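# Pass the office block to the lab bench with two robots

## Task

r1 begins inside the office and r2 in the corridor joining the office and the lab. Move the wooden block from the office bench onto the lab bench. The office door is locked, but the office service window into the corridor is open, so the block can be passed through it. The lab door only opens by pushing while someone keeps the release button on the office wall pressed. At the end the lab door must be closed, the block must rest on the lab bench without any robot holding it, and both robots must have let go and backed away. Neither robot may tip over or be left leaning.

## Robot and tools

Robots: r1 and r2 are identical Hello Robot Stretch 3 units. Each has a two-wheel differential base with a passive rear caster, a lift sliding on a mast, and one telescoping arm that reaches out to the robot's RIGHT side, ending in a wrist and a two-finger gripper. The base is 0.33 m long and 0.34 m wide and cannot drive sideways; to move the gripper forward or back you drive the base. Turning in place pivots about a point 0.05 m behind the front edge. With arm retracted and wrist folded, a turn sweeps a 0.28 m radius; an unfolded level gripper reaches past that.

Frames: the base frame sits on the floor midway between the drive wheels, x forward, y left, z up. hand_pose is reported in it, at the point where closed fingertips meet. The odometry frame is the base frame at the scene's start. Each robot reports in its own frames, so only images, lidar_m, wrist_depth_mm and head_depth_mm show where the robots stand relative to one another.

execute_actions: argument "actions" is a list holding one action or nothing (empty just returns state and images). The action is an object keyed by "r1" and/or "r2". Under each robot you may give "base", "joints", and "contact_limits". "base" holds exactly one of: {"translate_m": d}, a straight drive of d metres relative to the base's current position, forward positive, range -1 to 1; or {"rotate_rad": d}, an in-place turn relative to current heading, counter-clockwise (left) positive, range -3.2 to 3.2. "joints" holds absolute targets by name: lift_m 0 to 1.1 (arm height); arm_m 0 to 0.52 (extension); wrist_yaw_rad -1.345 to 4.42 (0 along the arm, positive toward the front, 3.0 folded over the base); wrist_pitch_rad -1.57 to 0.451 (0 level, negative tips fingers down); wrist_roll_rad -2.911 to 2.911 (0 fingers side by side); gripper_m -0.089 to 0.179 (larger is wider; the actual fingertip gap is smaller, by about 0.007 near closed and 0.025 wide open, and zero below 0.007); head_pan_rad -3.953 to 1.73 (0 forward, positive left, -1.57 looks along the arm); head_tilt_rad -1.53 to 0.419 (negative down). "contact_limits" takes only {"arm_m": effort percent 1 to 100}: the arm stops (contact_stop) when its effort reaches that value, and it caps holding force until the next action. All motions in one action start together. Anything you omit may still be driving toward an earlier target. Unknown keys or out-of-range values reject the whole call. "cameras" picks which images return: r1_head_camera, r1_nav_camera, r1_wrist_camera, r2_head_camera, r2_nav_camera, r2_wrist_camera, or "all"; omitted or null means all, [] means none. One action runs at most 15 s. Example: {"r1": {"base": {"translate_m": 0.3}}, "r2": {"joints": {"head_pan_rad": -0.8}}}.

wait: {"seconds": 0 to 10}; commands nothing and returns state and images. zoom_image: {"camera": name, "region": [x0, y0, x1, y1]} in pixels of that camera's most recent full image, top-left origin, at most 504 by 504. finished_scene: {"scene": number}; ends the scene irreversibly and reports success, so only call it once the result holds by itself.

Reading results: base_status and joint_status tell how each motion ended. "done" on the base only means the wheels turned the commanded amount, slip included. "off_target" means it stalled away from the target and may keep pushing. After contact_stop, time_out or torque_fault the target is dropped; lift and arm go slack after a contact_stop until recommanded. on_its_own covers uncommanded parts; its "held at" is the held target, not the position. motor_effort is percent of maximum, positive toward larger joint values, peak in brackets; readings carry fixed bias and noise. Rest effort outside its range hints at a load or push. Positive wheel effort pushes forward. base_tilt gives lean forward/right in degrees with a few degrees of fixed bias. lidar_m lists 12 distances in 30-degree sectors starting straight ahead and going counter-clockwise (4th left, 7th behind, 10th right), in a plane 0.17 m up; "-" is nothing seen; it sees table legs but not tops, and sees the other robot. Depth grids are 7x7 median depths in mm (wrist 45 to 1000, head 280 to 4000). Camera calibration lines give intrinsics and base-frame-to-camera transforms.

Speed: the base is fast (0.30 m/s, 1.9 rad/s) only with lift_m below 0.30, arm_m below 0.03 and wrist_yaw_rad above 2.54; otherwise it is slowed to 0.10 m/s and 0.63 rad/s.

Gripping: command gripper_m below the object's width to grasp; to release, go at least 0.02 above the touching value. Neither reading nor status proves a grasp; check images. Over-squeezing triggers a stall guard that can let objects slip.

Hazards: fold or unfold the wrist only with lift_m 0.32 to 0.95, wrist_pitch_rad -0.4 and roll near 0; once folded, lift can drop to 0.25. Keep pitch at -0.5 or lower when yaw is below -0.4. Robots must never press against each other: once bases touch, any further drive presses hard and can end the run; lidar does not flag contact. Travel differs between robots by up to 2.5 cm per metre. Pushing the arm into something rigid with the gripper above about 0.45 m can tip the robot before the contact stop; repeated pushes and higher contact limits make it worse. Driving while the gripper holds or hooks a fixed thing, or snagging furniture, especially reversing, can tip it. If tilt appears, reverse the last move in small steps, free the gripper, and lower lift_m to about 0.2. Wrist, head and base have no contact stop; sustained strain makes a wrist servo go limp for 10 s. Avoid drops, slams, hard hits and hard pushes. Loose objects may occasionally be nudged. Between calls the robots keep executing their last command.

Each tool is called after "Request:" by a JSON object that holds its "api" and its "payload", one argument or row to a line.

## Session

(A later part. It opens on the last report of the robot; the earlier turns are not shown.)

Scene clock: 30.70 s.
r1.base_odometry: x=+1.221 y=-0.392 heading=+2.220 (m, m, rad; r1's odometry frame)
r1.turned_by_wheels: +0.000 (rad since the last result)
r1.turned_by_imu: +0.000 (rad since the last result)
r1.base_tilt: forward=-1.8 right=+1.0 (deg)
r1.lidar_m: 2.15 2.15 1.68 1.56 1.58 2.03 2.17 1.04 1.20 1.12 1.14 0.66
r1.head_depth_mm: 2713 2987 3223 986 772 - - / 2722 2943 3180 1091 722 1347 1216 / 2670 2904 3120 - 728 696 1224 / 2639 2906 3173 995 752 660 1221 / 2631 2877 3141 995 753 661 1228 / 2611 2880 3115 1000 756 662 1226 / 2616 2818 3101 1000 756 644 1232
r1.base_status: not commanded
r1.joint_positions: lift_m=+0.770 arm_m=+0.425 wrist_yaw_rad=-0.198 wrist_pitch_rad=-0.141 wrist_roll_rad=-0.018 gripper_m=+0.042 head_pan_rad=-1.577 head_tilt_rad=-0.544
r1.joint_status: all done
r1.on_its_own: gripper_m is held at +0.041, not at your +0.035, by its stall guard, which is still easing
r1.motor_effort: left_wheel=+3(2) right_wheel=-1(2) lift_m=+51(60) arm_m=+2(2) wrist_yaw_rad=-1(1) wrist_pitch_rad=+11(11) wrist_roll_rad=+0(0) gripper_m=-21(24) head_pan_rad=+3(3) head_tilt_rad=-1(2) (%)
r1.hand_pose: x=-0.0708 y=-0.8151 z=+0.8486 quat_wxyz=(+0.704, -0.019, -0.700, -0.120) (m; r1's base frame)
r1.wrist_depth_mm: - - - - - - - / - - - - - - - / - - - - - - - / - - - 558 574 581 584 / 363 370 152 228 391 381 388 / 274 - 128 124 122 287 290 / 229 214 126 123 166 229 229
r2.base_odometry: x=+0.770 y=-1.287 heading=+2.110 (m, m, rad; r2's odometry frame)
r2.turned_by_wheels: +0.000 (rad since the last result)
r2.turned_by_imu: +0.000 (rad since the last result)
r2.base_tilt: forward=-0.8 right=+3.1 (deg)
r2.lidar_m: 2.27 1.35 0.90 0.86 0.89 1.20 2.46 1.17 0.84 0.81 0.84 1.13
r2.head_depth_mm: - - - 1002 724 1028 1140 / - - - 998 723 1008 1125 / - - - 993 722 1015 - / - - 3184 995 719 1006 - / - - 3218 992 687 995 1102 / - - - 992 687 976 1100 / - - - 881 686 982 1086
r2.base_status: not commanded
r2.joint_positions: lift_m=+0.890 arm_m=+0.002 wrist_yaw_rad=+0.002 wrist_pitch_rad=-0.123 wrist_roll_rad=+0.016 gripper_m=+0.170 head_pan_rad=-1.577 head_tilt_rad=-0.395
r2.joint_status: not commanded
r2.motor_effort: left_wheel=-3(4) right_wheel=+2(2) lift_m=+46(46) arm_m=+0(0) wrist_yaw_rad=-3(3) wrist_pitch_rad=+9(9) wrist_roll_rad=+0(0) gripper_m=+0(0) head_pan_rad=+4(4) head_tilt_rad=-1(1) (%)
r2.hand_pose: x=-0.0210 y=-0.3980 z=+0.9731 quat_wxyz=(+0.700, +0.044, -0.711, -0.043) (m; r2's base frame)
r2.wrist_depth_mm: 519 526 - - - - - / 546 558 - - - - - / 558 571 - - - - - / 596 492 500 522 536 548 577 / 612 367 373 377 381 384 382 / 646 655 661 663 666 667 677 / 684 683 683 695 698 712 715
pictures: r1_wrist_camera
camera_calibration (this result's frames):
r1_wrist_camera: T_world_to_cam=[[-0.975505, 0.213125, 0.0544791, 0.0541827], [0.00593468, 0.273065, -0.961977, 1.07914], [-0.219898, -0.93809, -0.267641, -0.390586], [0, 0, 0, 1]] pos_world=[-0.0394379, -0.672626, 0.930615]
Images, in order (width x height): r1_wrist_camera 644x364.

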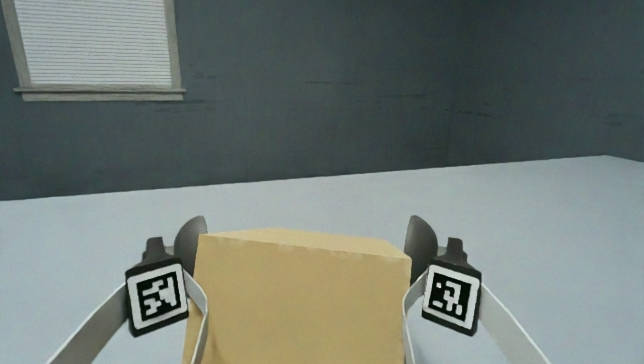

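Pivoting; regrip deeper.

Request:
{"api": "execute_actions", "payload": {
  "actions": [
    {"r1":{"joints":{"lift_m":0.72}}}
  ],
  "cameras": []
}}

Request:
{"api": "execute_actions", "payload": {
  "actions": [
    {"r1":{"joints":{"gripper_m":0.15}}}
  ],
  "cameras": []
}}

Request:
{"api": "execute_actions", "payload": {
  "actions": [
    {"r1":{"base":{"translate_m":0.015},"joints":{"arm_m":0.462,"wrist_yaw_rad":-0.32}}}
  ],
  "cameras": ["r1_wrist_camera"]
}}

Request:
{"api": "execute_actions", "payload": {
  "actions": [
    {"r1":{"joints":{"gripper_m":0.04}}}
  ],
  "cameras": []
}}

Request:
{"api": "execute_actions", "payload": {
  "actions": [
    {"r1":{"joints":{"lift_m":0.77}}}
  ],
  "cameras": ["r1_wrist_camera"]
}}

Scene clock: 32.27 s.
r1.base_odometry: x=+1.221 y=-0.392 heading=+2.220 (m, m, rad; r1's odometry frame)
r1.turned_by_wheels: +0.000 (rad since the last result)
r1.turned_by_imu: +0.000 (rad since the last result)
r1.base_tilt: forward=-1.8 right=+1.0 (deg)
r1.lidar_m: 2.14 2.15 1.67 1.56 1.59 2.02 2.17 1.05 1.20 1.12 1.14 0.66
r1.head_depth_mm: 2742 2976 3222 989 750 655 - / 2683 2942 3213 1033 764 1336 1224 / 2632 2915 3164 1096 700 694 1219 / 2667 2924 3135 994 751 658 1231 / 2612 2859 3128 1000 753 662 1224 / 2577 2843 3106 1005 755 661 1231 / 2579 2807 3103 1002 757 644 1228
r1.base_status: not commanded
r1.joint_positions: lift_m=+0.720 arm_m=+0.425 wrist_yaw_rad=-0.198 wrist_pitch_rad=-0.114 wrist_roll_rad=-0.018 gripper_m=+0.045 head_pan_rad=-1.577 head_tilt_rad=-0.544
r1.joint_status: all done
r1.on_its_own: gripper_m is held at +0.044, not at your +0.035, by its stall guard, which is not easing now
r1.motor_effort: left_wheel=+3(2) right_wheel=-1(1) lift_m=+34(49) arm_m=+2(2) wrist_yaw_rad=-1(2) wrist_pitch_rad=+4(11) wrist_roll_rad=+0(1) gripper_m=-20(22) head_pan_rad=+3(3) head_tilt_rad=-2(2) (%)
r1.hand_pose: x=-0.0711 y=-0.8166 z=+0.8058 quat_wxyz=(+0.705, -0.028, -0.700, -0.111) (m; r1's base frame)
r1.wrist_depth_mm: - - - - - - - / - - - - - - - / - - - - - - - / 423 425 430 216 451 461 467 / 276 290 138 140 164 293 294 / 206 218 127 124 121 214 217 / 171 158 134 130 143 170 170
r2.base_odometry: x=+0.770 y=-1.287 heading=+2.110 (m, m, rad; r2's odometry frame)
r2.turned_by_wheels: +0.000 (rad since the last result)
r2.turned_by_imu: +0.000 (rad since the last result)
r2.base_tilt: forward=-0.7 right=+2.8 (deg)
r2.lidar_m: 2.27 1.35 0.89 0.86 0.88 1.20 2.46 1.17 0.85 0.81 0.84 1.13
r2.head_depth_mm: - - - 1000 725 1029 1134 / - - - 998 721 1002 1129 / - - - 995 722 1011 - / - - 3798 992 719 1008 - / - - 3200 992 688 997 1104 / - - - 994 686 977 1096 / - - - 879 685 984 1093
r2.base_status: not commanded
r2.joint_positions: lift_m=+0.890 arm_m=+0.002 wrist_yaw_rad=+0.002 wrist_pitch_rad=-0.123 wrist_roll_rad=+0.016 gripper_m=+0.170 head_pan_rad=-1.577 head_tilt_rad=-0.395
r2.joint_status: not commanded
r2.motor_effort: left_wheel=-3(2) right_wheel=+3(2) lift_m=+46(46) arm_m=+0(1) wrist_yaw_rad=-2(3) wrist_pitch_rad=+10(10) wrist_roll_rad=+0(0) gripper_m=+0(0) head_pan_rad=+4(3) head_tilt_rad=-2(2) (%)
r2.hand_pose: x=-0.0210 y=-0.3980 z=+0.9731 quat_wxyz=(+0.700, +0.044, -0.711, -0.043) (m; r2's base frame)
r2.wrist_depth_mm: 520 527 - - - - - / 546 546 - - - - - / 561 571 - - - - - / 594 491 498 520 539 549 571 / 611 367 377 378 381 384 387 / 644 654 650 665 655 677 684 / 686 687 685 689 706 712 716
pictures: none
No camera images: the call's "cameras" was empty. Leave "cameras" out to get every camera's image.

Scene clock: 33.80 s.
r1.base_odometry: x=+1.221 y=-0.392 heading=+2.220 (m, m, rad; r1's odometry frame)
r1.turned_by_wheels: +0.000 (rad since the last result)
r1.turned_by_imu: +0.000 (rad since the last result)
r1.base_tilt: forward=-1.8 right=+1.0 (deg)
r1.lidar_m: 2.14 2.14 1.68 1.56 1.59 2.02 2.17 1.04 1.20 1.12 1.14 0.65
r1.head_depth_mm: 2703 3011 3216 984 750 656 - / 2661 2972 3212 1034 762 1336 1225 / 2679 2919 3174 1091 702 696 1220 / 2630 2907 3151 1042 751 660 1221 / 2618 2874 3097 1004 753 659 1218 / 2574 2809 3094 1002 756 662 1234 / 2573 2790 3079 1005 757 643 1229
r1.base_status: not commanded
r1.joint_positions: lift_m=+0.720 arm_m=+0.425 wrist_yaw_rad=-0.198 wrist_pitch_rad=-0.115 wrist_roll_rad=-0.018 gripper_m=+0.150 head_pan_rad=-1.577 head_tilt_rad=-0.544
r1.joint_status: all done
r1.motor_effort: left_wheel=+2(2) right_wheel=-2(2) lift_m=+34(34) arm_m=+2(2) wrist_yaw_rad=-2(2) wrist_pitch_rad=+4(4) wrist_roll_rad=+0(0) gripper_m=-1(82) head_pan_rad=+3(3) head_tilt_rad=-2(2) (%)
r1.hand_pose: x=-0.0711 y=-0.8165 z=+0.8055 quat_wxyz=(+0.705, -0.028, -0.700, -0.111) (m; r1's base frame)
r1.wrist_depth_mm: - - - - - - - / - - - - - - - / - - - - - - - / 420 421 428 214 448 456 466 / 275 287 147 139 251 312 294 / 215 206 128 124 191 - 217 / - 164 135 130 155 162 170
r2.base_odometry: x=+0.770 y=-1.287 heading=+2.110 (m, m, rad; r2's odometry frame)
r2.turned_by_wheels: +0.000 (rad since the last result)
r2.turned_by_imu: +0.000 (rad since the last result)
r2.base_tilt: forward=-0.8 right=+3.0 (deg)
r2.lidar_m: 2.27 1.36 0.89 0.86 0.88 1.20 2.46 1.17 0.84 0.81 0.84 1.13
r2.head_depth_mm: - - - 1002 723 1029 1134 / - - - 998 721 1003 1121 / - - - 996 723 1010 - / - - 3760 993 720 1008 - / - - 3220 994 686 990 1106 / - - - 990 688 977 1097 / - - - 879 686 981 1088
r2.base_status: not commanded
r2.joint_positions: lift_m=+0.890 arm_m=+0.002 wrist_yaw_rad=+0.002 wrist_pitch_rad=-0.123 wrist_roll_rad=+0.016 gripper_m=+0.170 head_pan_rad=-1.577 head_tilt_rad=-0.395
r2.joint_status: not commanded
r2.motor_effort: left_wheel=-3(3) right_wheel=+3(3) lift_m=+46(46) arm_m=-1(1) wrist_yaw_rad=-2(3) wrist_pitch_rad=+10(9) wrist_roll_rad=+0(0) gripper_m=+0(1) head_pan_rad=+4(4) head_tilt_rad=-2(2) (%)
r2.hand_pose: x=-0.0210 y=-0.3980 z=+0.9731 quat_wxyz=(+0.700, +0.044, -0.711, -0.043) (m; r2's base frame)
r2.wrist_depth_mm: 520 531 - - - - - / 546 555 - - - - - / 571 574 - - - - - / 592 486 501 520 538 555 573 / 619 369 375 375 381 384 388 / 658 650 664 659 673 672 672 / 696 689 692 695 697 706 711
pictures: none
No camera images: the call's "cameras" was empty. Leave "cameras" out to get every camera's image.

Scene clock: 35.10 s.
r1.base_odometry: x=+1.212 y=-0.380 heading=+2.220 (m, m, rad; r1's odometry frame)
r1.turned_by_wheels: +0.000 (rad since the last result)
r1.turned_by_imu: +0.000 (rad since the last result)
r1.base_tilt: forward=-1.8 right=+1.0 (deg)
r1.lidar_m: 2.13 2.14 1.67 1.57 1.59 2.02 2.19 1.06 1.20 1.12 1.14 0.64
r1.head_depth_mm: 2686 2987 3197 988 745 656 - / 2733 2971 3213 1038 748 1358 1224 / 2660 2925 3154 1092 723 656 1220 / 2648 2911 3121 997 753 659 1217 / 2621 2852 3130 1002 754 661 1228 / 2625 2855 3108 997 754 663 1230 / 2594 2804 3096 1003 757 643 1226
r1.base_status: done
r1.joint_positions: lift_m=+0.720 arm_m=+0.462 wrist_yaw_rad=-0.316 wrist_pitch_rad=-0.116 wrist_roll_rad=-0.018 gripper_m=+0.150 head_pan_rad=-1.577 head_tilt_rad=-0.544
r1.joint_status: all done
r1.motor_effort: left_wheel=+1(8) right_wheel=-2(3) lift_m=+34(34) arm_m=+2(5) wrist_yaw_rad=-3(6) wrist_pitch_rad=+4(4) wrist_roll_rad=+0(0) gripper_m=+0(2) head_pan_rad=+3(3) head_tilt_rad=-2(2) (%)
r1.hand_pose: x=-0.0998 y=-0.8459 z=+0.8055 quat_wxyz=(+0.697, -0.069, -0.697, -0.153) (m; r1's base frame)
r1.wrist_depth_mm: - - - - - - - / - - - - - - - / - - - - - - - / - 426 430 432 445 453 465 / 276 288 137 138 266 313 293 / 214 146 101 102 108 - 215 / - 94 92 93 94 162 170
r2.base_odometry: x=+0.770 y=-1.287 heading=+2.110 (m, m, rad; r2's odometry frame)
r2.turned_by_wheels: +0.000 (rad since the last result)
r2.turned_by_imu: +0.000 (rad since the last result)
r2.base_tilt: forward=-0.8 right=+2.9 (deg)
r2.lidar_m: 2.27 1.36 0.90 0.86 0.88 1.20 2.45 1.17 0.84 0.81 0.84 1.13
r2.head_depth_mm: - - - 999 723 1033 1137 / - - - 993 722 1006 1124 / - - - 994 721 1012 - / - - 3778 994 720 1008 - / - - 3187 994 687 995 1107 / - - - 989 687 977 1098 / - - - 884 686 979 1089
r2.base_status: not commanded
r2.joint_positions: lift_m=+0.890 arm_m=+0.002 wrist_yaw_rad=+0.002 wrist_pitch_rad=-0.123 wrist_roll_rad=+0.016 gripper_m=+0.170 head_pan_rad=-1.577 head_tilt_rad=-0.395
r2.joint_status: not commanded
r2.motor_effort: left_wheel=-3(3) right_wheel=+2(2) lift_m=+47(46) arm_m=+0(0) wrist_yaw_rad=-2(3) wrist_pitch_rad=+9(9) wrist_roll_rad=+0(1) gripper_m=+0(0) head_pan_rad=+4(4) head_tilt_rad=-1(1) (%)
r2.hand_pose: x=-0.0210 y=-0.3980 z=+0.9731 quat_wxyz=(+0.700, +0.044, -0.711, -0.043) (m; r2's base frame)
r2.wrist_depth_mm: 522 531 - - - - - / 538 555 - - - - - / 570 582 - - - - - / 591 491 503 518 534 561 566 / 612 371 373 381 380 383 388 / 642 661 656 668 667 665 671 / 697 677 682 696 692 717 708
pictures: r1_wrist_camera
camera_calibration (this result's frames):
r1_wrist_camera: T_world_to_cam=[[-0.943246, 0.327674, 0.0540036, 0.135354], [0.0305499, 0.247541, -0.968396, 1.03221], [-0.330686, -0.911786, -0.243503, -0.445669], [0, 0, 0, 1]] pos_world=[-0.051238, -0.706221, 0.883754]
Images, in order (width x height): r1_wrist_camera 644x364.

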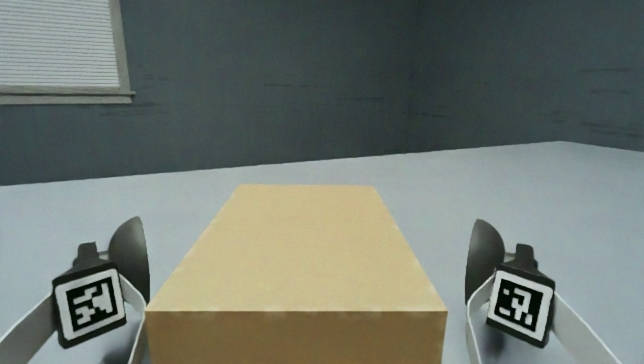

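Scene clock: 36.70 s.
r1.base_odometry: x=+1.212 y=-0.380 heading=+2.220 (m, m, rad; r1's odometry frame)
r1.turned_by_wheels: +0.000 (rad since the last result)
r1.turned_by_imu: +0.000 (rad since the last result)
r1.base_tilt: forward=-1.8 right=+1.0 (deg)
r1.lidar_m: 2.13 2.14 1.68 1.56 1.59 2.02 2.19 1.06 1.20 1.12 1.14 0.64
r1.head_depth_mm: 2740 2962 3207 986 747 655 - / 2694 2963 3150 1034 749 1356 1218 / 2660 2938 3164 969 722 658 1217 / 2637 2875 3166 998 750 659 1220 / 2635 2866 3127 998 754 660 1230 / 2618 2829 3127 1001 756 663 1230 / 2612 2810 3094 1002 755 646 1231
r1.base_status: not commanded
r1.joint_positions: lift_m=+0.720 arm_m=+0.462 wrist_yaw_rad=-0.319 wrist_pitch_rad=-0.118 wrist_roll_rad=-0.018 gripper_m=+0.041 head_pan_rad=-1.577 head_tilt_rad=-0.544
r1.joint_status: all done
r1.motor_effort: left_wheel=+2(4) right_wheel=-1(4) lift_m=+35(35) arm_m=+2(2) wrist_yaw_rad=-2(3) wrist_pitch_rad=+5(5) wrist_roll_rad=+0(0) gripper_m=-23(96) head_pan_rad=+3(3) head_tilt_rad=-2(2) (%)
r1.hand_pose: x=-0.1004 y=-0.8457 z=+0.8050 quat_wxyz=(+0.697, -0.069, -0.697, -0.154) (m; r1's base frame)
r1.wrist_depth_mm: - - - - - - - / - - - - - - - / - - - - - - - / - 416 207 394 442 453 459 / 273 277 135 137 149 289 292 / 203 - 106 114 127 214 214 / 169 157 109 119 137 164 169
r2.base_odometry: x=+0.770 y=-1.287 heading=+2.110 (m, m, rad; r2's odometry frame)
r2.turned_by_wheels: +0.000 (rad since the last result)
r2.turned_by_imu: +0.000 (rad since the last result)
r2.base_tilt: forward=-1.0 right=+2.7 (deg)
r2.lidar_m: 2.27 1.36 0.90 0.86 0.89 1.20 2.46 1.17 0.85 0.81 0.84 1.13
r2.head_depth_mm: - - - 995 724 1032 1135 / - - - 1004 723 1005 1120 / - - - 998 723 1013 - / - - 3757 993 717 1010 - / - - 3205 989 686 995 1103 / - - - 989 686 977 1096 / - - - 880 687 981 1088
r2.base_status: not commanded
r2.joint_positions: lift_m=+0.890 arm_m=+0.002 wrist_yaw_rad=+0.002 wrist_pitch_rad=-0.123 wrist_roll_rad=+0.016 gripper_m=+0.170 head_pan_rad=-1.577 head_tilt_rad=-0.395
r2.joint_status: not commanded
r2.motor_effort: left_wheel=-3(3) right_wheel=+2(3) lift_m=+46(47) arm_m=+0(1) wrist_yaw_rad=-2(3) wrist_pitch_rad=+9(9) wrist_roll_rad=+0(0) gripper_m=+0(0) head_pan_rad=+4(4) head_tilt_rad=-2(1) (%)
r2.hand_pose: x=-0.0210 y=-0.3980 z=+0.9731 quat_wxyz=(+0.700, +0.044, -0.711, -0.043) (m; r2's base frame)
r2.wrist_depth_mm: 516 529 - - - - - / 549 555 - - - - - / 563 572 - - - - - / 589 489 500 520 540 549 576 / 615 371 372 377 383 386 385 / 640 655 652 657 660 668 674 / 691 691 690 685 694 709 711
pictures: none
No camera images: the call's "cameras" was empty. Leave "cameras" out to get every camera's image.

Scene clock: 38.00 s.
r1.base_odometry: x=+1.212 y=-0.380 heading=+2.220 (m, m, rad; r1's odometry frame)
r1.turned_by_wheels: +0.000 (rad since the last result)
r1.turned_by_imu: +0.000 (rad since the last result)
r1.base_tilt: forward=-1.8 right=+1.0 (deg)
r1.lidar_m: 2.13 2.14 1.68 1.57 1.59 2.03 2.19 1.06 1.20 1.12 1.14 0.64
r1.head_depth_mm: 2724 2975 3214 980 774 - - / 2698 2969 3174 1038 736 1346 1222 / 2677 2932 3155 - 748 659 1223 / 2662 2929 3144 998 752 660 1217 / 2635 2885 3165 1000 751 659 1225 / 2592 2864 3114 1002 755 660 1230 / 2574 2805 3117 1004 755 646 1229
r1.base_status: not commanded
r1.joint_positions: lift_m=+0.770 arm_m=+0.462 wrist_yaw_rad=-0.319 wrist_pitch_rad=-0.145 wrist_roll_rad=-0.018 gripper_m=+0.047 head_pan_rad=-1.577 head_tilt_rad=-0.544
r1.joint_status: all done
r1.on_its_own: gripper_m is held at +0.046, not at your +0.040, by its stall guard, which is not easing now
r1.motor_effort: left_wheel=+2(2) right_wheel=-1(1) lift_m=+51(51) arm_m=+2(2) wrist_yaw_rad=-1(2) wrist_pitch_rad=+12(13) wrist_roll_rad=+0(0) gripper_m=-20(22) head_pan_rad=+3(3) head_tilt_rad=-2(2) (%)
r1.hand_pose: x=-0.0999 y=-0.8442 z=+0.8475 quat_wxyz=(+0.695, -0.060, -0.698, -0.164) (m; r1's base frame)
r1.wrist_depth_mm: - - - - - - - / - - - - - - - / - - - - - - - / - - - 554 557 579 582 / 354 361 135 136 151 382 381 / 272 - 105 115 127 285 286 / 227 213 109 119 135 222 228
r2.base_odometry: x=+0.770 y=-1.287 heading=+2.110 (m, m, rad; r2's odometry frame)
r2.turned_by_wheels: +0.000 (rad since the last result)
r2.turned_by_imu: +0.000 (rad since the last result)
r2.base_tilt: forward=-0.9 right=+2.8 (deg)
r2.lidar_m: 2.27 1.35 0.89 0.86 0.89 1.20 2.45 1.17 0.85 0.81 0.84 1.13
r2.head_depth_mm: - - - 1000 724 1029 1135 / - - - 999 723 1002 1125 / - - - 998 720 1014 - / - - 3203 991 722 1004 - / - - 3208 989 689 993 1103 / - - - 990 687 977 1093 / - - - 882 684 982 1085
r2.base_status: not commanded
r2.joint_positions: lift_m=+0.890 arm_m=+0.002 wrist_yaw_rad=+0.002 wrist_pitch_rad=-0.123 wrist_roll_rad=+0.016 gripper_m=+0.170 head_pan_rad=-1.577 head_tilt_rad=-0.395
r2.joint_status: not commanded
r2.motor_effort: left_wheel=-3(3) right_wheel=+2(2) lift_m=+46(46) arm_m=-1(1) wrist_yaw_rad=-3(3) wrist_pitch_rad=+9(9) wrist_roll_rad=+0(0) gripper_m=+0(1) head_pan_rad=+4(4) head_tilt_rad=-1(1) (%)
r2.hand_pose: x=-0.0210 y=-0.3980 z=+0.9731 quat_wxyz=(+0.700, +0.044, -0.711, -0.043) (m; r2's base frame)
r2.wrist_depth_mm: 520 523 - - - - - / 546 554 - - - - - / 572 577 - - - - - / 593 497 505 514 530 554 576 / 621 367 375 378 383 385 389 / 650 646 656 663 656 676 672 / 688 684 689 697 700 705 714
pictures: r1_wrist_camera
camera_calibration (this result's frames):
r1_wrist_camera: T_world_to_cam=[[-0.942817, 0.328824, 0.0545132, 0.132948], [0.0401796, 0.274481, -0.960753, 1.08973], [-0.330881, -0.903623, -0.271997, -0.40285], [0, 0, 0, 1]] pos_world=[-0.0517349, -0.706852, 0.930143]
Images, in order (width x height): r1_wrist_camera 644x364.

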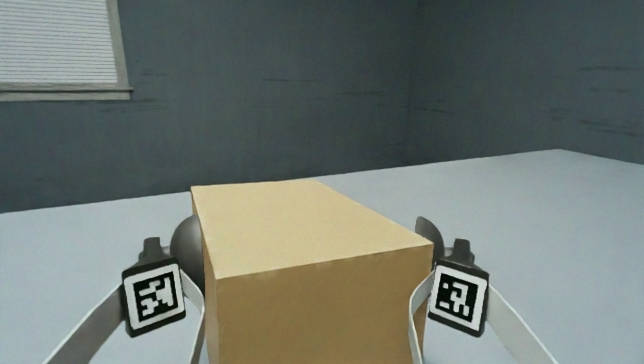

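Request:
{"api": "execute_actions", "payload": {
  "actions": [
    {"r1":{"base":{"translate_m":1},"joints":{"lift_m":0.94,"arm_m":0.05}}}
  ],
  "cameras": []
}}

Request:
{"api": "execute_actions", "payload": {
  "actions": [
    {"r1":{"base":{"translate_m":0.42}}}
  ],
  "cameras": []
}}

Request:
{"api": "execute_actions", "payload": {
  "actions": [
    {"r1":{"base":{"rotate_rad":1.67}}}
  ],
  "cameras": []
}}

Request:
{"api": "execute_actions", "payload": {
  "actions": [
    {"r1":{"base":{"translate_m":-0.6},"joints":{"arm_m":0.2}}}
  ],
  "cameras": ["r1_wrist_camera","r1_nav_camera","r2_head_camera"]
}}

Scene clock: 49.17 s.
r1.base_odometry: x=+0.608 y=+0.417 heading=+2.220 (m, m, rad; r1's odometry frame)
r1.turned_by_wheels: +0.000 (rad since the last result)
r1.turned_by_imu: -0.003 (rad since the last result)
r1.base_tilt: forward=-1.8 right=+1.0 (deg)
r1.lidar_m: 1.14 1.15 1.45 1.66 1.69 2.16 3.17 0.63 0.67 3.09 1.81 1.22
r1.head_depth_mm: 2595 2871 3099 1196 - - - / 2583 2822 3084 519 - - - / 2570 2813 3089 2444 - - 1166 / 2526 2811 3077 2388 1812 1460 1205 / 2554 2790 3066 2402 1807 1460 1220 / 2524 2759 3052 2414 1823 1464 1225 / 2517 2729 2969 2434 1822 1464 1229
r1.base_status: done
r1.joint_positions: lift_m=+0.940 arm_m=+0.050 wrist_yaw_rad=-0.319 wrist_pitch_rad=-0.146 wrist_roll_rad=-0.018 gripper_m=+0.047 head_pan_rad=-1.577 head_tilt_rad=-0.544
r1.joint_status: all done
r1.on_its_own: gripper_m is held at +0.046, not at your +0.040, by its stall guard, which is not easing now
r1.motor_effort: left_wheel=+0(7) right_wheel=-1(3) lift_m=+51(50) arm_m=-3(3) wrist_yaw_rad=-1(1) wrist_pitch_rad=+12(12) wrist_roll_rad=+0(0) gripper_m=-20(23) head_pan_rad=+3(3) head_tilt_rad=-2(2) (%)
r1.hand_pose: x=-0.0999 y=-0.4326 z=+1.0172 quat_wxyz=(+0.695, -0.059, -0.698, -0.164) (m; r1's base frame)
r1.wrist_depth_mm: - - - - - - - / - - - - - - - / - - - - - - - / - - - - - - - / - - 135 137 151 797 789 / - - 105 114 128 577 587 / - - 109 119 136 524 468
r2.base_odometry: x=+0.770 y=-1.287 heading=+2.110 (m, m, rad; r2's odometry frame)
r2.turned_by_wheels: +0.000 (rad since the last result)
r2.turned_by_imu: +0.001 (rad since the last result)
r2.base_tilt: forward=-0.7 right=+2.8 (deg)
r2.lidar_m: 2.27 1.35 0.89 0.86 0.88 1.20 2.46 1.17 0.84 0.81 0.84 1.13
r2.head_depth_mm: - - - 1003 722 1035 1132 / - - - 1004 722 1004 1128 / - - - 998 721 1010 - / - - 3713 994 721 1004 - / - - 3221 989 687 993 1101 / - - - 989 687 978 1092 / - - - 881 684 983 1088
r2.base_status: not commanded
r2.joint_positions: lift_m=+0.890 arm_m=+0.002 wrist_yaw_rad=+0.002 wrist_pitch_rad=-0.123 wrist_roll_rad=+0.016 gripper_m=+0.170 head_pan_rad=-1.577 head_tilt_rad=-0.395
r2.joint_status: not commanded
r2.motor_effort: left_wheel=-3(2) right_wheel=+2(2) lift_m=+46(46) arm_m=-1(0) wrist_yaw_rad=-2(1) wrist_pitch_rad=+9(9) wrist_roll_rad=+0(0) gripper_m=+0(0) head_pan_rad=+4(4) head_tilt_rad=-1(1) (%)
r2.hand_pose: x=-0.0210 y=-0.3980 z=+0.9731 quat_wxyz=(+0.700, +0.044, -0.711, -0.043) (m; r2's base frame)
r2.wrist_depth_mm: 518 522 - - - - - / 539 547 - - - - - / 564 576 - - - - - / 591 487 508 515 534 557 569 / 608 367 376 377 386 380 381 / 647 650 659 659 677 670 668 / 700 694 690 697 700 715 716
pictures: none
No camera images: the call's "cameras" was empty. Leave "cameras" out to get every camera's image.

Scene clock: 54.33 s.
r1.base_odometry: x=+0.354 y=+0.751 heading=+2.220 (m, m, rad; r1's odometry frame)
r1.turned_by_wheels: +0.000 (rad since the last result)
r1.turned_by_imu: -0.001 (rad since the last result)
r1.base_tilt: forward=-1.8 right=+1.0 (deg)
r1.lidar_m: 0.72 0.73 0.89 1.71 1.73 2.22 2.38 0.99 1.34 3.05 1.15 0.77
r1.head_depth_mm: 2578 2859 3090 2476 - - - / 2559 2822 3057 518 - - - / 2529 2771 3048 2453 - - 1171 / 2520 2782 3037 2389 1807 1457 1209 / 2491 2736 3055 2395 1815 1450 1222 / 2479 2735 2981 2380 1808 1465 1220 / 2429 2625 2563 2266 1826 1466 1221
r1.base_status: done
r1.joint_positions: lift_m=+0.940 arm_m=+0.050 wrist_yaw_rad=-0.319 wrist_pitch_rad=-0.146 wrist_roll_rad=-0.018 gripper_m=+0.047 head_pan_rad=-1.577 head_tilt_rad=-0.544
r1.joint_status: not commanded
r1.on_its_own: gripper_m is held at +0.046, not at your +0.040, by its stall guard, which is not easing now
r1.motor_effort: left_wheel=+2(8) right_wheel=-3(3) lift_m=+51(51) arm_m=-3(3) wrist_yaw_rad=-1(1) wrist_pitch_rad=+12(12) wrist_roll_rad=+0(0) gripper_m=-20(21) head_pan_rad=+3(3) head_tilt_rad=-2(2) (%)
r1.hand_pose: x=-0.0999 y=-0.4326 z=+1.0172 quat_wxyz=(+0.695, -0.059, -0.698, -0.164) (m; r1's base frame)
r1.wrist_depth_mm: - - - - - - - / - - - - - - - / - - - - - - - / - - - - - - - / - - 135 137 151 - 808 / - - 105 114 127 - - / - - 108 119 135 - -
r2.base_odometry: x=+0.770 y=-1.287 heading=+2.110 (m, m, rad; r2's odometry frame)
r2.turned_by_wheels: +0.000 (rad since the last result)
r2.turned_by_imu: +0.001 (rad since the last result)
r2.base_tilt: forward=-1.0 right=+2.7 (deg)
r2.lidar_m: 2.27 1.35 0.90 0.86 0.89 1.20 2.45 1.17 0.84 0.81 0.84 1.14
r2.head_depth_mm: - - - 997 724 1028 1139 / - - - 997 722 1001 1124 / - - - 996 722 1013 - / - - 3745 994 720 1008 - / - - 3192 990 688 991 1103 / - - - 990 689 974 1097 / - - - 877 685 983 1083
r2.base_status: not commanded
r2.joint_positions: lift_m=+0.890 arm_m=+0.002 wrist_yaw_rad=+0.002 wrist_pitch_rad=-0.123 wrist_roll_rad=+0.016 gripper_m=+0.170 head_pan_rad=-1.577 head_tilt_rad=-0.395
r2.joint_status: not commanded
r2.motor_effort: left_wheel=-3(3) right_wheel=+2(2) lift_m=+46(46) arm_m=+0(0) wrist_yaw_rad=-2(2) wrist_pitch_rad=+9(9) wrist_roll_rad=+0(0) gripper_m=+0(1) head_pan_rad=+4(4) head_tilt_rad=-2(1) (%)
r2.hand_pose: x=-0.0210 y=-0.3980 z=+0.9731 quat_wxyz=(+0.700, +0.044, -0.711, -0.043) (m; r2's base frame)
r2.wrist_depth_mm: 529 529 - - - - - / 542 544 - - - - - / 567 577 - - - - - / 598 488 501 515 530 552 568 / 607 369 375 379 380 380 380 / 646 649 668 667 664 656 672 / 688 685 694 687 714 710 703
pictures: none
No camera images: the call's "cameras" was empty. Leave "cameras" out to get every camera's image.

Scene clock: 57.97 s.
r1.base_odometry: x=+0.354 y=+0.751 heading=-2.393 (m, m, rad; r1's odometry frame)
r1.turned_by_wheels: +1.670 (rad since the last result)
r1.turned_by_imu: +1.678 (rad since the last result)
r1.base_tilt: forward=-1.8 right=+1.0 (deg)
r1.lidar_m: 1.71 1.78 2.43 2.38 1.39 1.34 2.87 1.03 0.75 0.72 0.74 0.99
r1.head_depth_mm: 2063 2259 1042 742 - - - / 579 2226 980 519 - - - / 574 630 700 762 - - 1169 / 573 631 702 794 909 1061 1191 / 574 632 704 796 909 1066 1198 / 576 635 706 797 914 1068 1202 / 577 636 708 800 920 1076 1202
r1.base_status: done
r1.joint_positions: lift_m=+0.940 arm_m=+0.050 wrist_yaw_rad=-0.319 wrist_pitch_rad=-0.146 wrist_roll_rad=-0.018 gripper_m=+0.047 head_pan_rad=-1.577 head_tilt_rad=-0.544
r1.joint_status: not commanded
r1.on_its_own: gripper_m is held at +0.046, not at your +0.040, by its stall guard, which is not easing now
r1.motor_effort: left_wheel=-2(6) right_wheel=+2(7) lift_m=+52(51) arm_m=-3(3) wrist_yaw_rad=-1(2) wrist_pitch_rad=+12(13) wrist_roll_rad=+0(0) gripper_m=-20(20) head_pan_rad=+3(3) head_tilt_rad=-2(2) (%)
r1.hand_pose: x=-0.0999 y=-0.4326 z=+1.0172 quat_wxyz=(+0.695, -0.059, -0.698, -0.164) (m; r1's base frame)
r1.wrist_depth_mm: 331 354 378 - - - - / 340 364 389 - - - - / 350 384 407 - - - - / 367 396 414 619 627 633 635 / 378 409 136 137 151 420 424 / 395 - 105 115 128 335 376 / 405 455 109 119 136 725 872
r2.base_odometry: x=+0.770 y=-1.287 heading=+2.110 (m, m, rad; r2's odometry frame)
r2.turned_by_wheels: +0.000 (rad since the last result)
r2.turned_by_imu: +0.000 (rad since the last result)
r2.base_tilt: forward=-0.8 right=+2.9 (deg)
r2.lidar_m: 2.27 1.35 0.90 0.86 0.89 1.20 2.45 1.17 0.85 0.81 0.84 1.13
r2.head_depth_mm: - - - 1001 723 1024 1136 / - - - 999 722 1006 1126 / - - - 995 721 1011 - / - - 3766 992 720 1005 - / - - 3206 993 688 997 1101 / - - - 990 686 979 1095 / - - - 880 685 985 1085
r2.base_status: not commanded
r2.joint_positions: lift_m=+0.890 arm_m=+0.002 wrist_yaw_rad=+0.002 wrist_pitch_rad=-0.123 wrist_roll_rad=+0.016 gripper_m=+0.170 head_pan_rad=-1.577 head_tilt_rad=-0.395
r2.joint_status: not commanded
r2.motor_effort: left_wheel=-4(3) right_wheel=+3(2) lift_m=+46(46) arm_m=+0(0) wrist_yaw_rad=-2(2) wrist_pitch_rad=+9(9) wrist_roll_rad=+0(1) gripper_m=+1(0) head_pan_rad=+4(4) head_tilt_rad=-1(2) (%)
r2.hand_pose: x=-0.0210 y=-0.3980 z=+0.9731 quat_wxyz=(+0.700, +0.044, -0.711, -0.043) (m; r2's base frame)
r2.wrist_depth_mm: 528 527 - - - - - / 547 546 - - - - - / 565 571 - - - - - / 597 491 500 518 531 555 570 / 609 370 369 377 381 384 386 / 641 651 647 658 672 664 668 / 701 695 680 707 708 722 709
pictures: none
No camera images: the call's "cameras" was empty. Leave "cameras" out to get every camera's image.

Scene clock: 64.90 s.
r1.base_odometry: x=+0.793 y=+1.160 heading=-2.393 (m, m, rad; r1's odometry frame)
r1.turned_by_wheels: +0.000 (rad since the last result)
r1.turned_by_imu: -0.001 (rad since the last result)
r1.base_tilt: forward=-1.8 right=+1.0 (deg)
r1.lidar_m: 2.31 2.40 0.97 0.96 1.17 2.54 2.46 1.03 0.75 0.72 0.75 1.02
r1.head_depth_mm: 2063 2271 2407 - 898 1051 1188 / 2050 2256 2403 - 944 1057 1191 / 1497 1514 1747 - 945 1060 1189 / 2093 2290 1052 712 907 1068 1193 / 2069 2279 1062 714 914 1071 1190 / 2096 2273 1063 718 916 1072 1197 / 2089 2302 1066 721 918 1080 1206
r1.base_status: done
r1.joint_positions: lift_m=+0.940 arm_m=+0.200 wrist_yaw_rad=-0.319 wrist_pitch_rad=-0.146 wrist_roll_rad=-0.018 gripper_m=+0.050 head_pan_rad=-1.577 head_tilt_rad=-0.544
r1.joint_status: all done
r1.on_its_own: gripper_m is held at +0.049, not at your +0.040, by its stall guard, which is not easing now
r1.motor_effort: left_wheel=-3(9) right_wheel=+2(3) lift_m=+51(51) arm_m=+2(3) wrist_yaw_rad=-1(1) wrist_pitch_rad=+12(13) wrist_roll_rad=+0(0) gripper_m=-19(21) head_pan_rad=+3(2) head_tilt_rad=-2(2) (%)
r1.hand_pose: x=-0.0999 y=-0.5820 z=+1.0172 quat_wxyz=(+0.695, -0.059, -0.698, -0.164) (m; r1's base frame)
r1.wrist_depth_mm: - - - - - 432 366 / - - - - - 437 386 / - - - - - 441 415 / - - 599 612 677 448 441 / 399 400 135 137 151 416 477 / 302 - 105 115 128 317 319 / 254 236 109 119 136 248 254
r2.base_odometry: x=+0.770 y=-1.287 heading=+2.110 (m, m, rad; r2's odometry frame)
r2.turned_by_wheels: +0.000 (rad since the last result)
r2.turned_by_imu: +0.001 (rad since the last result)
r2.base_tilt: forward=-0.8 right=+2.7 (deg)
r2.lidar_m: 2.28 1.36 0.90 0.86 0.89 1.20 2.46 1.17 0.84 0.81 0.84 1.13
r2.head_depth_mm: - - - 1004 724 1032 1141 / - - - 996 725 1001 1125 / - - - 996 721 1010 - / - 1645 1225 997 722 1008 - / - - 3165 994 689 992 1106 / - - - 988 688 978 1096 / - - - 880 685 981 1084
r2.base_status: not commanded
r2.joint_positions: lift_m=+0.890 arm_m=+0.002 wrist_yaw_rad=+0.002 wrist_pitch_rad=-0.123 wrist_roll_rad=+0.016 gripper_m=+0.170 head_pan_rad=-1.577 head_tilt_rad=-0.395
r2.joint_status: not commanded
r2.motor_effort: left_wheel=-2(4) right_wheel=+2(2) lift_m=+46(47) arm_m=+0(0) wrist_yaw_rad=-2(3) wrist_pitch_rad=+9(9) wrist_roll_rad=+0(0) gripper_m=+0(0) head_pan_rad=+4(4) head_tilt_rad=-2(2) (%)
r2.hand_pose: x=-0.0210 y=-0.3980 z=+0.9731 quat_wxyz=(+0.700, +0.044, -0.711, -0.043) (m; r2's base frame)
r2.wrist_depth_mm: 522 528 - - - - - / 546 550 - - - - - / 568 571 - - - - - / 590 489 508 519 538 552 570 / 616 373 375 382 380 386 385 / 650 647 650 661 659 667 678 / 689 692 704 693 708 711 699
pictures: r1_nav_camera (sideways: a quarter turn counterclockwise sets it upright), r1_wrist_camera, r2_head_camera (sideways: a quarter turn clockwise sets it upright)
camera_calibration (this result's frames):
r1_nav_camera: T_world_to_cam=[[0.039317, -0.539541, 0.841041, -1.05175], [-0.99801, 0.0203285, 0.0596961, -0.0204561], [-0.0493056, -0.841714, -0.537668, 0.657269], [0, 0, 0, 1]] pos_world=[0.0533432, -0.0138108, 1.23917]
r1_wrist_camera: T_world_to_cam=[[-0.942836, 0.328765, 0.0545319, 0.037466], [0.0405264, 0.275529, -0.960438, 1.18116], [-0.330784, -0.903326, -0.273102, -0.118504], [0, 0, 0, 1]] pos_world=[-0.0517428, -0.444807, 1.10002]
r2_head_camera: T_world_to_cam=[[0.000203336, 0.378723, -0.92551, 1.22461], [0.999896, -0.0134235, -0.00527326, 0.00479856], [-0.0144207, -0.925413, -0.378686, 0.45381], [0, 0, 0, 1]] pos_world=[0.00149717, -0.0437611, 1.30526]
Images, in order (width x height): r1_nav_camera 672x504, r1_wrist_camera 644x364, r2_head_camera 896x504.

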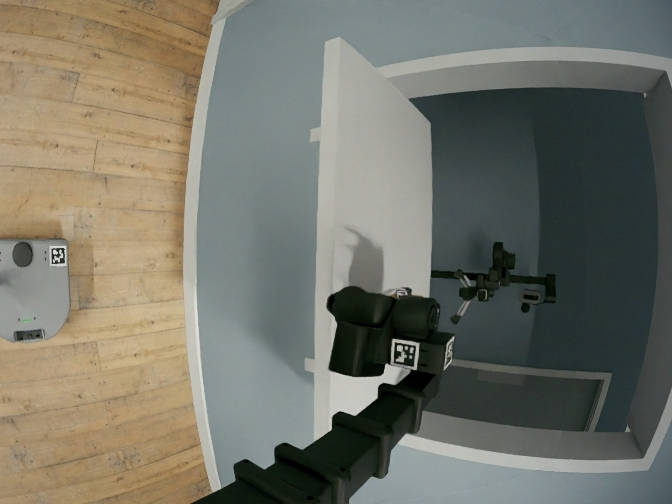

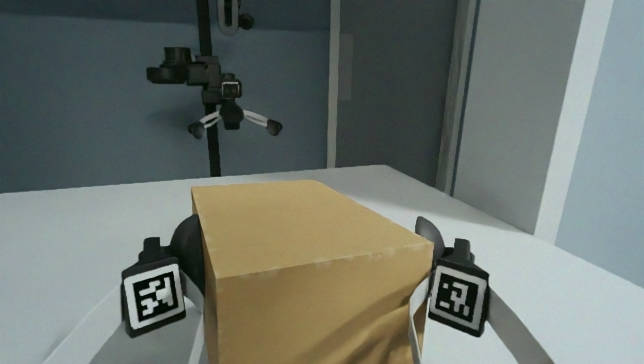

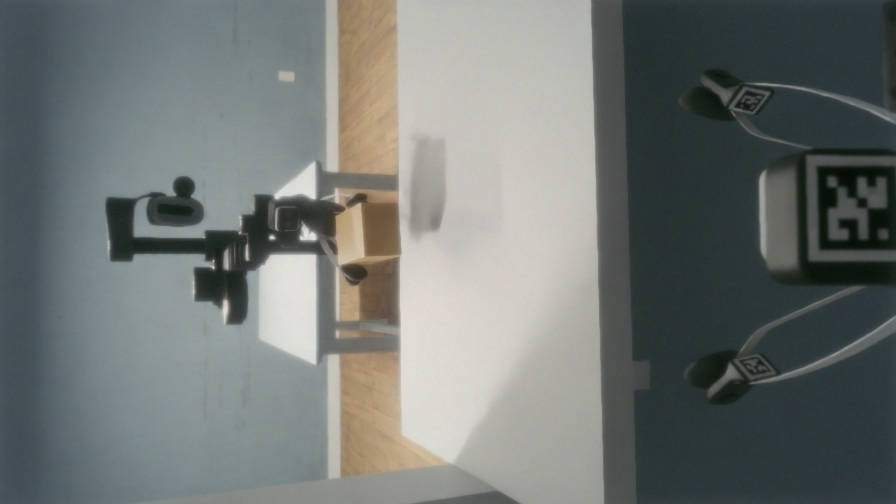

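Request:
{"api": "execute_actions", "payload": {
  "actions": [
    {"r1":{"joints":{"arm_m":0.5,"lift_m":0.9}},"r2":{"joints":{"lift_m":1.03,"wrist_pitch_rad":-0.7,"arm_m":0.2,"head_tilt_rad":-0.5}}}
  ],
  "cameras": []
}}

Request:
{"api": "execute_actions", "payload": {
  "actions": [
    {"r1":{"joints":{"lift_m":0.875}}}
  ],
  "cameras": []
}}

Request:
{"api": "execute_actions", "payload": {
  "actions": [
    {"r1":{"joints":{"gripper_m":0.17}}}
  ],
  "cameras": []
}}

Request:
{"api": "execute_actions", "payload": {
  "actions": [
    {"r1":{"joints":{"arm_m":0.2,"lift_m":1.0,"head_pan_rad":-2.6,"head_tilt_rad":-0.25}},"r2":{"joints":{"arm_m":0.3}}}
  ],
  "cameras": ["r1_head_camera","r2_wrist_camera","r2_head_camera"]
}}

Scene clock: 68.70 s.
r1.base_odometry: x=+0.793 y=+1.160 heading=-2.393 (m, m, rad; r1's odometry frame)
r1.turned_by_wheels: +0.000 (rad since the last result)
r1.turned_by_imu: -0.001 (rad since the last result)
r1.base_tilt: forward=-1.8 right=+1.0 (deg)
r1.lidar_m: 2.31 2.40 0.97 0.96 1.16 2.55 2.45 1.02 0.75 0.72 0.75 1.02
r1.head_depth_mm: 2080 2284 1040 - 923 1067 1188 / 2059 2282 2400 676 900 1055 1188 / 1395 1652 - 694 906 1060 1196 / 2030 2296 1056 711 907 1067 1197 / 2108 2286 1062 716 913 1068 1196 / 2097 2296 1067 717 918 1073 1197 / 2095 2286 1066 717 919 1076 1204
r1.base_status: not commanded
r1.joint_positions: lift_m=+0.900 arm_m=+0.500 wrist_yaw_rad=-0.319 wrist_pitch_rad=-0.147 wrist_roll_rad=-0.018 gripper_m=+0.050 head_pan_rad=-1.577 head_tilt_rad=-0.544
r1.joint_status: all done
r1.on_its_own: gripper_m is held at +0.049, not at your +0.040, by its stall guard, which is not easing now
r1.motor_effort: left_wheel=-3(3) right_wheel=+3(2) lift_m=+38(47) arm_m=+2(1) wrist_yaw_rad=-1(1) wrist_pitch_rad=+13(13) wrist_roll_rad=+0(0) gripper_m=-20(19) head_pan_rad=+3(3) head_tilt_rad=-2(2) (%)
r1.hand_pose: x=-0.0999 y=-0.8820 z=+0.9775 quat_wxyz=(+0.695, -0.059, -0.698, -0.164) (m; r1's base frame)
r1.wrist_depth_mm: - - 496 - - - - / - - - - - - - / - - - - - - - / - - - - - - - / - - 135 136 150 325 328 / 233 - 105 115 128 245 247 / 196 183 109 119 136 191 197
r2.base_odometry: x=+0.770 y=-1.287 heading=+2.110 (m, m, rad; r2's odometry frame)
r2.turned_by_wheels: +0.000 (rad since the last result)
r2.turned_by_imu: +0.000 (rad since the last result)
r2.base_tilt: forward=-0.7 right=+3.1 (deg)
r2.lidar_m: 2.27 1.35 0.90 0.86 0.89 1.20 2.45 1.17 0.85 0.81 0.84 1.13
r2.head_depth_mm: - - - 768 1009 1141 1272 / - - - - 1001 1139 1267 / - - - - 997 1133 1269 / - 1590 - - 1006 1114 1263 / - 3100 2638 841 975 1110 1248 / - - - 798 971 1096 1236 / - - 1131 795 963 1089 1234
r2.base_status: not commanded
r2.joint_positions: lift_m=+1.030 arm_m=+0.200 wrist_yaw_rad=+0.001 wrist_pitch_rad=-0.711 wrist_roll_rad=+0.016 gripper_m=+0.170 head_pan_rad=-1.577 head_tilt_rad=-0.494
r2.joint_status: all done
r2.motor_effort: left_wheel=-3(3) right_wheel=+2(2) lift_m=+47(46) arm_m=+3(2) wrist_yaw_rad=-2(3) wrist_pitch_rad=+5(6) wrist_roll_rad=+0(0) gripper_m=+0(0) head_pan_rad=+4(4) head_tilt_rad=-2(12) (%)
r2.hand_pose: x=-0.0214 y=-0.5231 z=+0.9830 quat_wxyz=(+0.658, +0.244, -0.668, -0.248) (m; r2's base frame)
r2.wrist_depth_mm: 376 466 478 357 330 507 510 / 405 388 389 365 319 403 411 / 323 324 329 332 334 341 342 / 279 281 284 286 290 291 295 / 278 266 279 280 279 277 282 / 876 928 935 924 950 944 939 / - - - - - - -
pictures: none
No camera images: the call's "cameras" was empty. Leave "cameras" out to get every camera's image.

Scene clock: 69.70 s.
r1.base_odometry: x=+0.793 y=+1.160 heading=-2.393 (m, m, rad; r1's odometry frame)
r1.turned_by_wheels: +0.000 (rad since the last result)
r1.turned_by_imu: +0.000 (rad since the last result)
r1.base_tilt: forward=-1.8 right=+1.0 (deg)
r1.lidar_m: 2.31 2.39 0.97 0.96 1.17 2.56 2.45 1.03 0.75 0.72 0.75 1.02
r1.head_depth_mm: 2057 2284 1042 779 - 1082 1190 / 2057 2273 2426 677 904 1053 1189 / 1394 1653 2421 678 905 1060 1190 / 2023 2289 1056 711 908 1063 1199 / 2096 2305 1055 715 912 1069 1191 / 2097 2295 1072 717 916 1078 1196 / 2086 2306 1070 719 916 1080 1198
r1.base_status: not commanded
r1.joint_positions: lift_m=+0.875 arm_m=+0.500 wrist_yaw_rad=-0.319 wrist_pitch_rad=-0.129 wrist_roll_rad=-0.018 gripper_m=+0.050 head_pan_rad=-1.577 head_tilt_rad=-0.544
r1.joint_status: all done
r1.on_its_own: gripper_m is held at +0.049, not at your +0.040, by its stall guard, which is not easing now
r1.motor_effort: left_wheel=-1(2) right_wheel=+2(3) lift_m=+35(38) arm_m=+2(2) wrist_yaw_rad=-1(1) wrist_pitch_rad=+8(12) wrist_roll_rad=+0(0) gripper_m=-20(20) head_pan_rad=+3(3) head_tilt_rad=-2(2) (%)
r1.hand_pose: x=-0.1002 y=-0.8830 z=+0.9570 quat_wxyz=(+0.696, -0.065, -0.697, -0.158) (m; r1's base frame)
r1.wrist_depth_mm: - - 872 - - - - / - - - - - - - / - - - - - - - / - - 204 231 - - - / 269 272 135 136 148 284 286 / 202 - 106 114 127 212 213 / 169 157 109 120 137 164 168
r2.base_odometry: x=+0.770 y=-1.287 heading=+2.110 (m, m, rad; r2's odometry frame)
r2.turned_by_wheels: +0.000 (rad since the last result)
r2.turned_by_imu: +0.000 (rad since the last result)
r2.base_tilt: forward=-0.8 right=+2.8 (deg)
r2.lidar_m: 2.27 1.35 0.90 0.86 0.88 1.20 2.45 1.17 0.85 0.81 0.84 1.13
r2.head_depth_mm: - - - 769 1007 1151 1272 / - - - - 1005 1139 1273 / - - - - 1004 1125 1271 / - 1597 - - 1002 1121 1260 / - 3082 2621 841 981 1106 1250 / - - - 801 973 1098 1235 / - - 1125 798 962 1094 1238
r2.base_status: not commanded
r2.joint_positions: lift_m=+1.030 arm_m=+0.200 wrist_yaw_rad=+0.001 wrist_pitch_rad=-0.711 wrist_roll_rad=+0.016 gripper_m=+0.170 head_pan_rad=-1.577 head_tilt_rad=-0.494
r2.joint_status: not commanded
r2.motor_effort: left_wheel=-4(3) right_wheel=+3(2) lift_m=+47(46) arm_m=+3(3) wrist_yaw_rad=-1(1) wrist_pitch_rad=+5(4) wrist_roll_rad=+0(0) gripper_m=+0(0) head_pan_rad=+3(4) head_tilt_rad=-1(3) (%)
r2.hand_pose: x=-0.0214 y=-0.5231 z=+0.9830 quat_wxyz=(+0.658, +0.244, -0.668, -0.248) (m; r2's base frame)
r2.wrist_depth_mm: 375 460 484 385 474 506 516 / 404 387 392 364 315 408 412 / 322 326 330 330 335 335 343 / 278 281 284 286 287 293 293 / 276 265 279 279 281 275 283 / 897 949 937 940 940 949 942 / - - - - - - -
pictures: none
No camera images: the call's "cameras" was empty. Leave "cameras" out to get every camera's image.

Scene clock: 71.40 s.
r1.base_odometry: x=+0.793 y=+1.160 heading=-2.393 (m, m, rad; r1's odometry frame)
r1.turned_by_wheels: +0.000 (rad since the last result)
r1.turned_by_imu: +0.000 (rad since the last result)
r1.base_tilt: forward=-1.8 right=+1.1 (deg)
r1.lidar_m: 2.31 2.40 0.97 0.96 1.17 2.55 2.45 1.03 0.75 0.72 0.75 1.02
r1.head_depth_mm: 2074 2275 1041 778 - 1087 1187 / 2052 2267 2411 677 907 1059 1191 / 1389 1663 2430 680 907 1061 1196 / 2036 2289 1057 711 910 1066 1193 / 2086 2309 1059 716 914 1068 1198 / 2094 2312 1063 717 918 1069 1198 / 2097 2309 1071 721 919 1075 1199
r1.base_status: not commanded
r1.joint_positions: lift_m=+0.875 arm_m=+0.500 wrist_yaw_rad=-0.319 wrist_pitch_rad=-0.125 wrist_roll_rad=-0.018 gripper_m=+0.170 head_pan_rad=-1.577 head_tilt_rad=-0.544
r1.joint_status: all done
r1.motor_effort: left_wheel=-3(2) right_wheel=+2(2) lift_m=+35(35) arm_m=+2(2) wrist_yaw_rad=-1(1) wrist_pitch_rad=+6(8) wrist_roll_rad=+0(0) gripper_m=+0(84) head_pan_rad=+3(3) head_tilt_rad=-2(2) (%)
r1.hand_pose: x=-0.1003 y=-0.8833 z=+0.9582 quat_wxyz=(+0.696, -0.067, -0.697, -0.157) (m; r1's base frame)
r1.wrist_depth_mm: - - 540 - - - - / - - - - - - - / - - - - - - - / - - - - - - - / 294 277 139 140 251 301 294 / - 206 109 116 132 213 220 / - 165 110 120 139 163 167
r2.base_odometry: x=+0.770 y=-1.287 heading=+2.110 (m, m, rad; r2's odometry frame)
r2.turned_by_wheels: +0.000 (rad since the last result)
r2.turned_by_imu: +0.000 (rad since the last result)
r2.base_tilt: forward=-0.7 right=+2.6 (deg)
r2.lidar_m: 2.27 1.36 0.90 0.86 0.89 1.20 2.46 1.17 0.84 0.81 0.84 1.14
r2.head_depth_mm: - - - 769 1007 1142 1271 / - - - - 1000 1134 1270 / - - - - 1002 1125 1264 / - 1602 - - 1001 1117 1265 / - 3085 2596 840 979 1112 1253 / - - - 799 971 1095 1235 / - - 1133 795 966 1092 1234
r2.base_status: not commanded
r2.joint_positions: lift_m=+1.030 arm_m=+0.200 wrist_yaw_rad=+0.001 wrist_pitch_rad=-0.711 wrist_roll_rad=+0.016 gripper_m=+0.170 head_pan_rad=-1.577 head_tilt_rad=-0.494
r2.joint_status: not commanded
r2.motor_effort: left_wheel=-3(3) right_wheel=+2(3) lift_m=+47(46) arm_m=+3(3) wrist_yaw_rad=-2(0) wrist_pitch_rad=+5(4) wrist_roll_rad=+0(0) gripper_m=+0(0) head_pan_rad=+3(4) head_tilt_rad=-2(2) (%)
r2.hand_pose: x=-0.0214 y=-0.5231 z=+0.9830 quat_wxyz=(+0.658, +0.244, -0.668, -0.248) (m; r2's base frame)
r2.wrist_depth_mm: 377 462 483 392 423 503 512 / 408 389 389 368 318 408 412 / 324 325 329 328 333 339 343 / 279 282 282 287 289 292 294 / 276 266 279 280 279 276 282 / 906 923 930 955 947 981 928 / - - - - - - -
pictures: none
No camera images: the call's "cameras" was empty. Leave "cameras" out to get every camera's image.

Scene clock: 74.83 s.
r1.base_odometry: x=+0.793 y=+1.160 heading=-2.393 (m, m, rad; r1's odometry frame)
r1.turned_by_wheels: +0.000 (rad since the last result)
r1.turned_by_imu: -0.001 (rad since the last result)
r1.base_tilt: forward=-1.8 right=+1.0 (deg)
r1.lidar_m: 2.31 2.39 0.97 0.96 1.17 2.55 2.45 1.03 0.75 0.72 0.75 1.02
r1.head_depth_mm: 2043 2150 2273 2401 2484 1931 - / 1624 1756 1892 2069 2230 1918 - / 1327 1407 1492 1598 1700 1814 - / 1122 1177 1239 1309 1386 1467 - / 976 1016 1056 1109 1167 - - / 860 892 922 961 1001 - - / 771 794 824 850 890 - -
r1.base_status: not commanded
r1.joint_positions: lift_m=+1.000 arm_m=+0.200 wrist_yaw_rad=-0.319 wrist_pitch_rad=-0.123 wrist_roll_rad=-0.018 gripper_m=+0.170 head_pan_rad=-2.593 head_tilt_rad=-0.260
r1.joint_status: all done
r1.motor_effort: left_wheel=-2(3) right_wheel=+3(2) lift_m=+49(52) arm_m=-3(3) wrist_yaw_rad=-2(2) wrist_pitch_rad=+6(6) wrist_roll_rad=+0(0) gripper_m=+0(1) head_pan_rad=-4(43) head_tilt_rad=+4(20) (%)
r1.hand_pose: x=-0.1003 y=-0.5839 z=+1.0832 quat_wxyz=(+0.697, -0.068, -0.697, -0.156) (m; r1's base frame)
r1.wrist_depth_mm: - - - - - 428 371 / - - 765 - - 434 387 / - - - - - 438 414 / - - - - - 449 439 / - 579 472 584 588 476 472 / - 424 417 437 439 435 516 / 319 340 339 344 344 335 544
r2.base_odometry: x=+0.770 y=-1.287 heading=+2.110 (m, m, rad; r2's odometry frame)
r2.turned_by_wheels: +0.000 (rad since the last result)
r2.turned_by_imu: +0.000 (rad since the last result)
r2.base_tilt: forward=-0.8 right=+2.8 (deg)
r2.lidar_m: 2.27 1.36 0.90 0.86 0.89 1.20 2.46 1.17 0.84 0.81 0.84 1.13
r2.head_depth_mm: - - - 809 1011 1144 1272 / - - - 806 1000 1136 1270 / - - - 767 992 1123 1280 / 1536 1482 - 729 985 1117 1259 / - 3609 2578 780 979 1111 1248 / - - - 797 968 1097 1240 / - - 1130 796 963 1088 1233
r2.base_status: not commanded
r2.joint_positions: lift_m=+1.030 arm_m=+0.300 wrist_yaw_rad=+0.001 wrist_pitch_rad=-0.711 wrist_roll_rad=+0.016 gripper_m=+0.170 head_pan_rad=-1.577 head_tilt_rad=-0.494
r2.joint_status: all done
r2.motor_effort: left_wheel=-3(3) right_wheel=+3(2) lift_m=+47(47) arm_m=+3(2) wrist_yaw_rad=-1(2) wrist_pitch_rad=+4(5) wrist_roll_rad=+0(1) gripper_m=+0(0) head_pan_rad=+4(4) head_tilt_rad=-2(2) (%)
r2.hand_pose: x=-0.0214 y=-0.6231 z=+0.9829 quat_wxyz=(+0.658, +0.244, -0.668, -0.248) (m; r2's base frame)
r2.wrist_depth_mm: 361 474 481 488 501 504 512 / 350 384 389 308 373 405 409 / 323 325 329 255 249 338 341 / 277 281 284 271 273 292 292 / 245 251 248 251 252 258 257 / - 221 221 222 225 227 229 / 191 199 200 202 204 201 209
pictures: r1_head_camera (sideways: a quarter turn clockwise sets it upright), r2_head_camera (sideways: a quarter turn clockwise sets it upright), r2_wrist_camera
camera_calibration (this result's frames):
r1_head_camera: T_world_to_cam=[[0.230609, 0.144523, -0.962254, 1.26859], [0.540442, -0.841375, 0.00315138, -0.00478651], [-0.809161, -0.520769, -0.272135, 0.314786], [0, 0, 0, 1]] pos_world=[-0.0352484, -0.023437, 1.30638]
r2_head_camera: T_world_to_cam=[[0.000751192, 0.4677, -0.883887, 1.1703], [0.9999, -0.0128474, -0.00594831, 0.00567666], [-0.0141377, -0.883794, -0.467663, 0.569592], [0, 0, 0, 1]] pos_world=[0.00149752, -0.0438748, 1.30082]
r2_wrist_camera: T_world_to_cam=[[-0.999809, -0.0148772, 0.0127106, -0.0450553], [-0.0195657, 0.751122, -0.659874, 1.15314], [0.00026983, -0.659996, -0.751269, 0.49345], [0, 0, 0, 1]] pos_world=[-0.0226178, -0.541145, 1.13221]
Images, in order (width x height): r1_head_camera 896x504, r2_head_camera 896x504, r2_wrist_camera 644x364.

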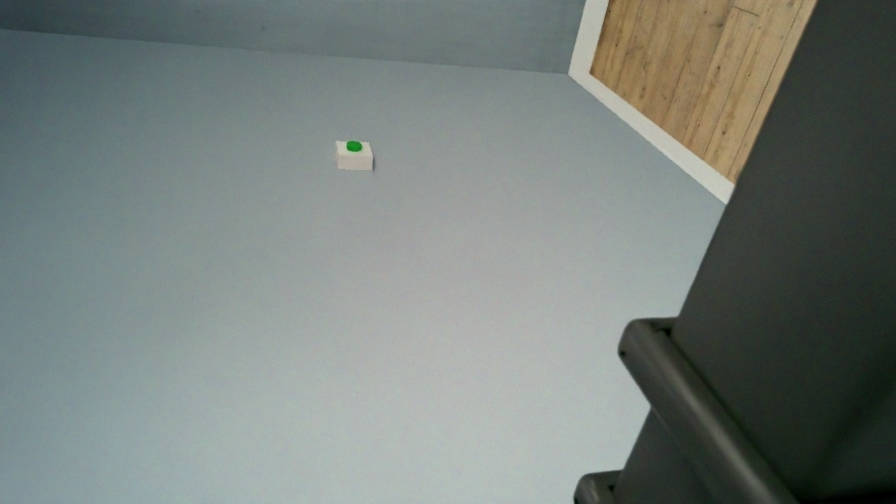

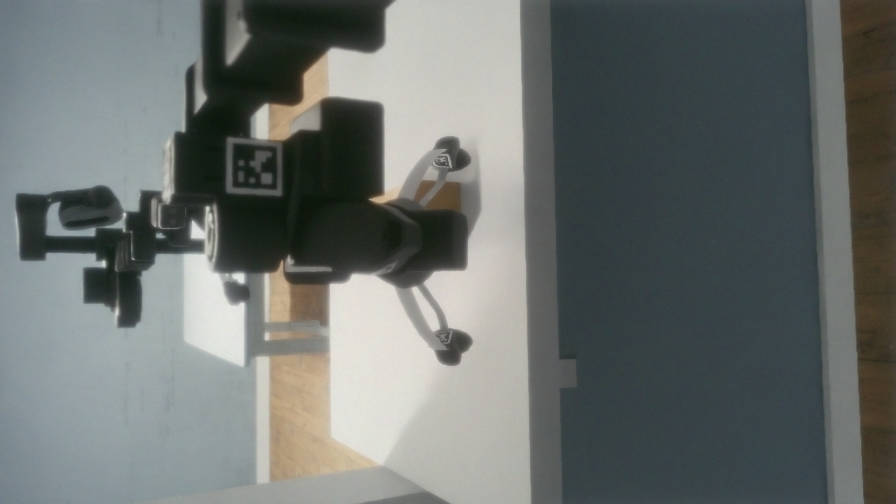

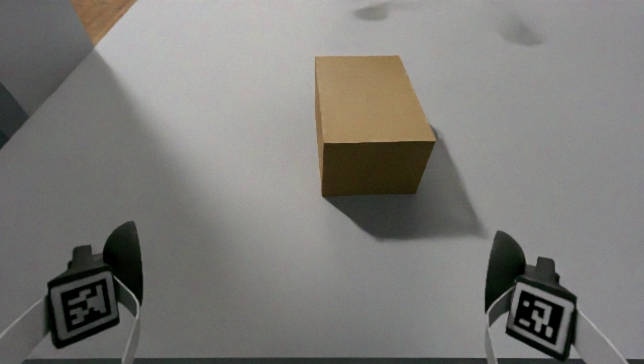

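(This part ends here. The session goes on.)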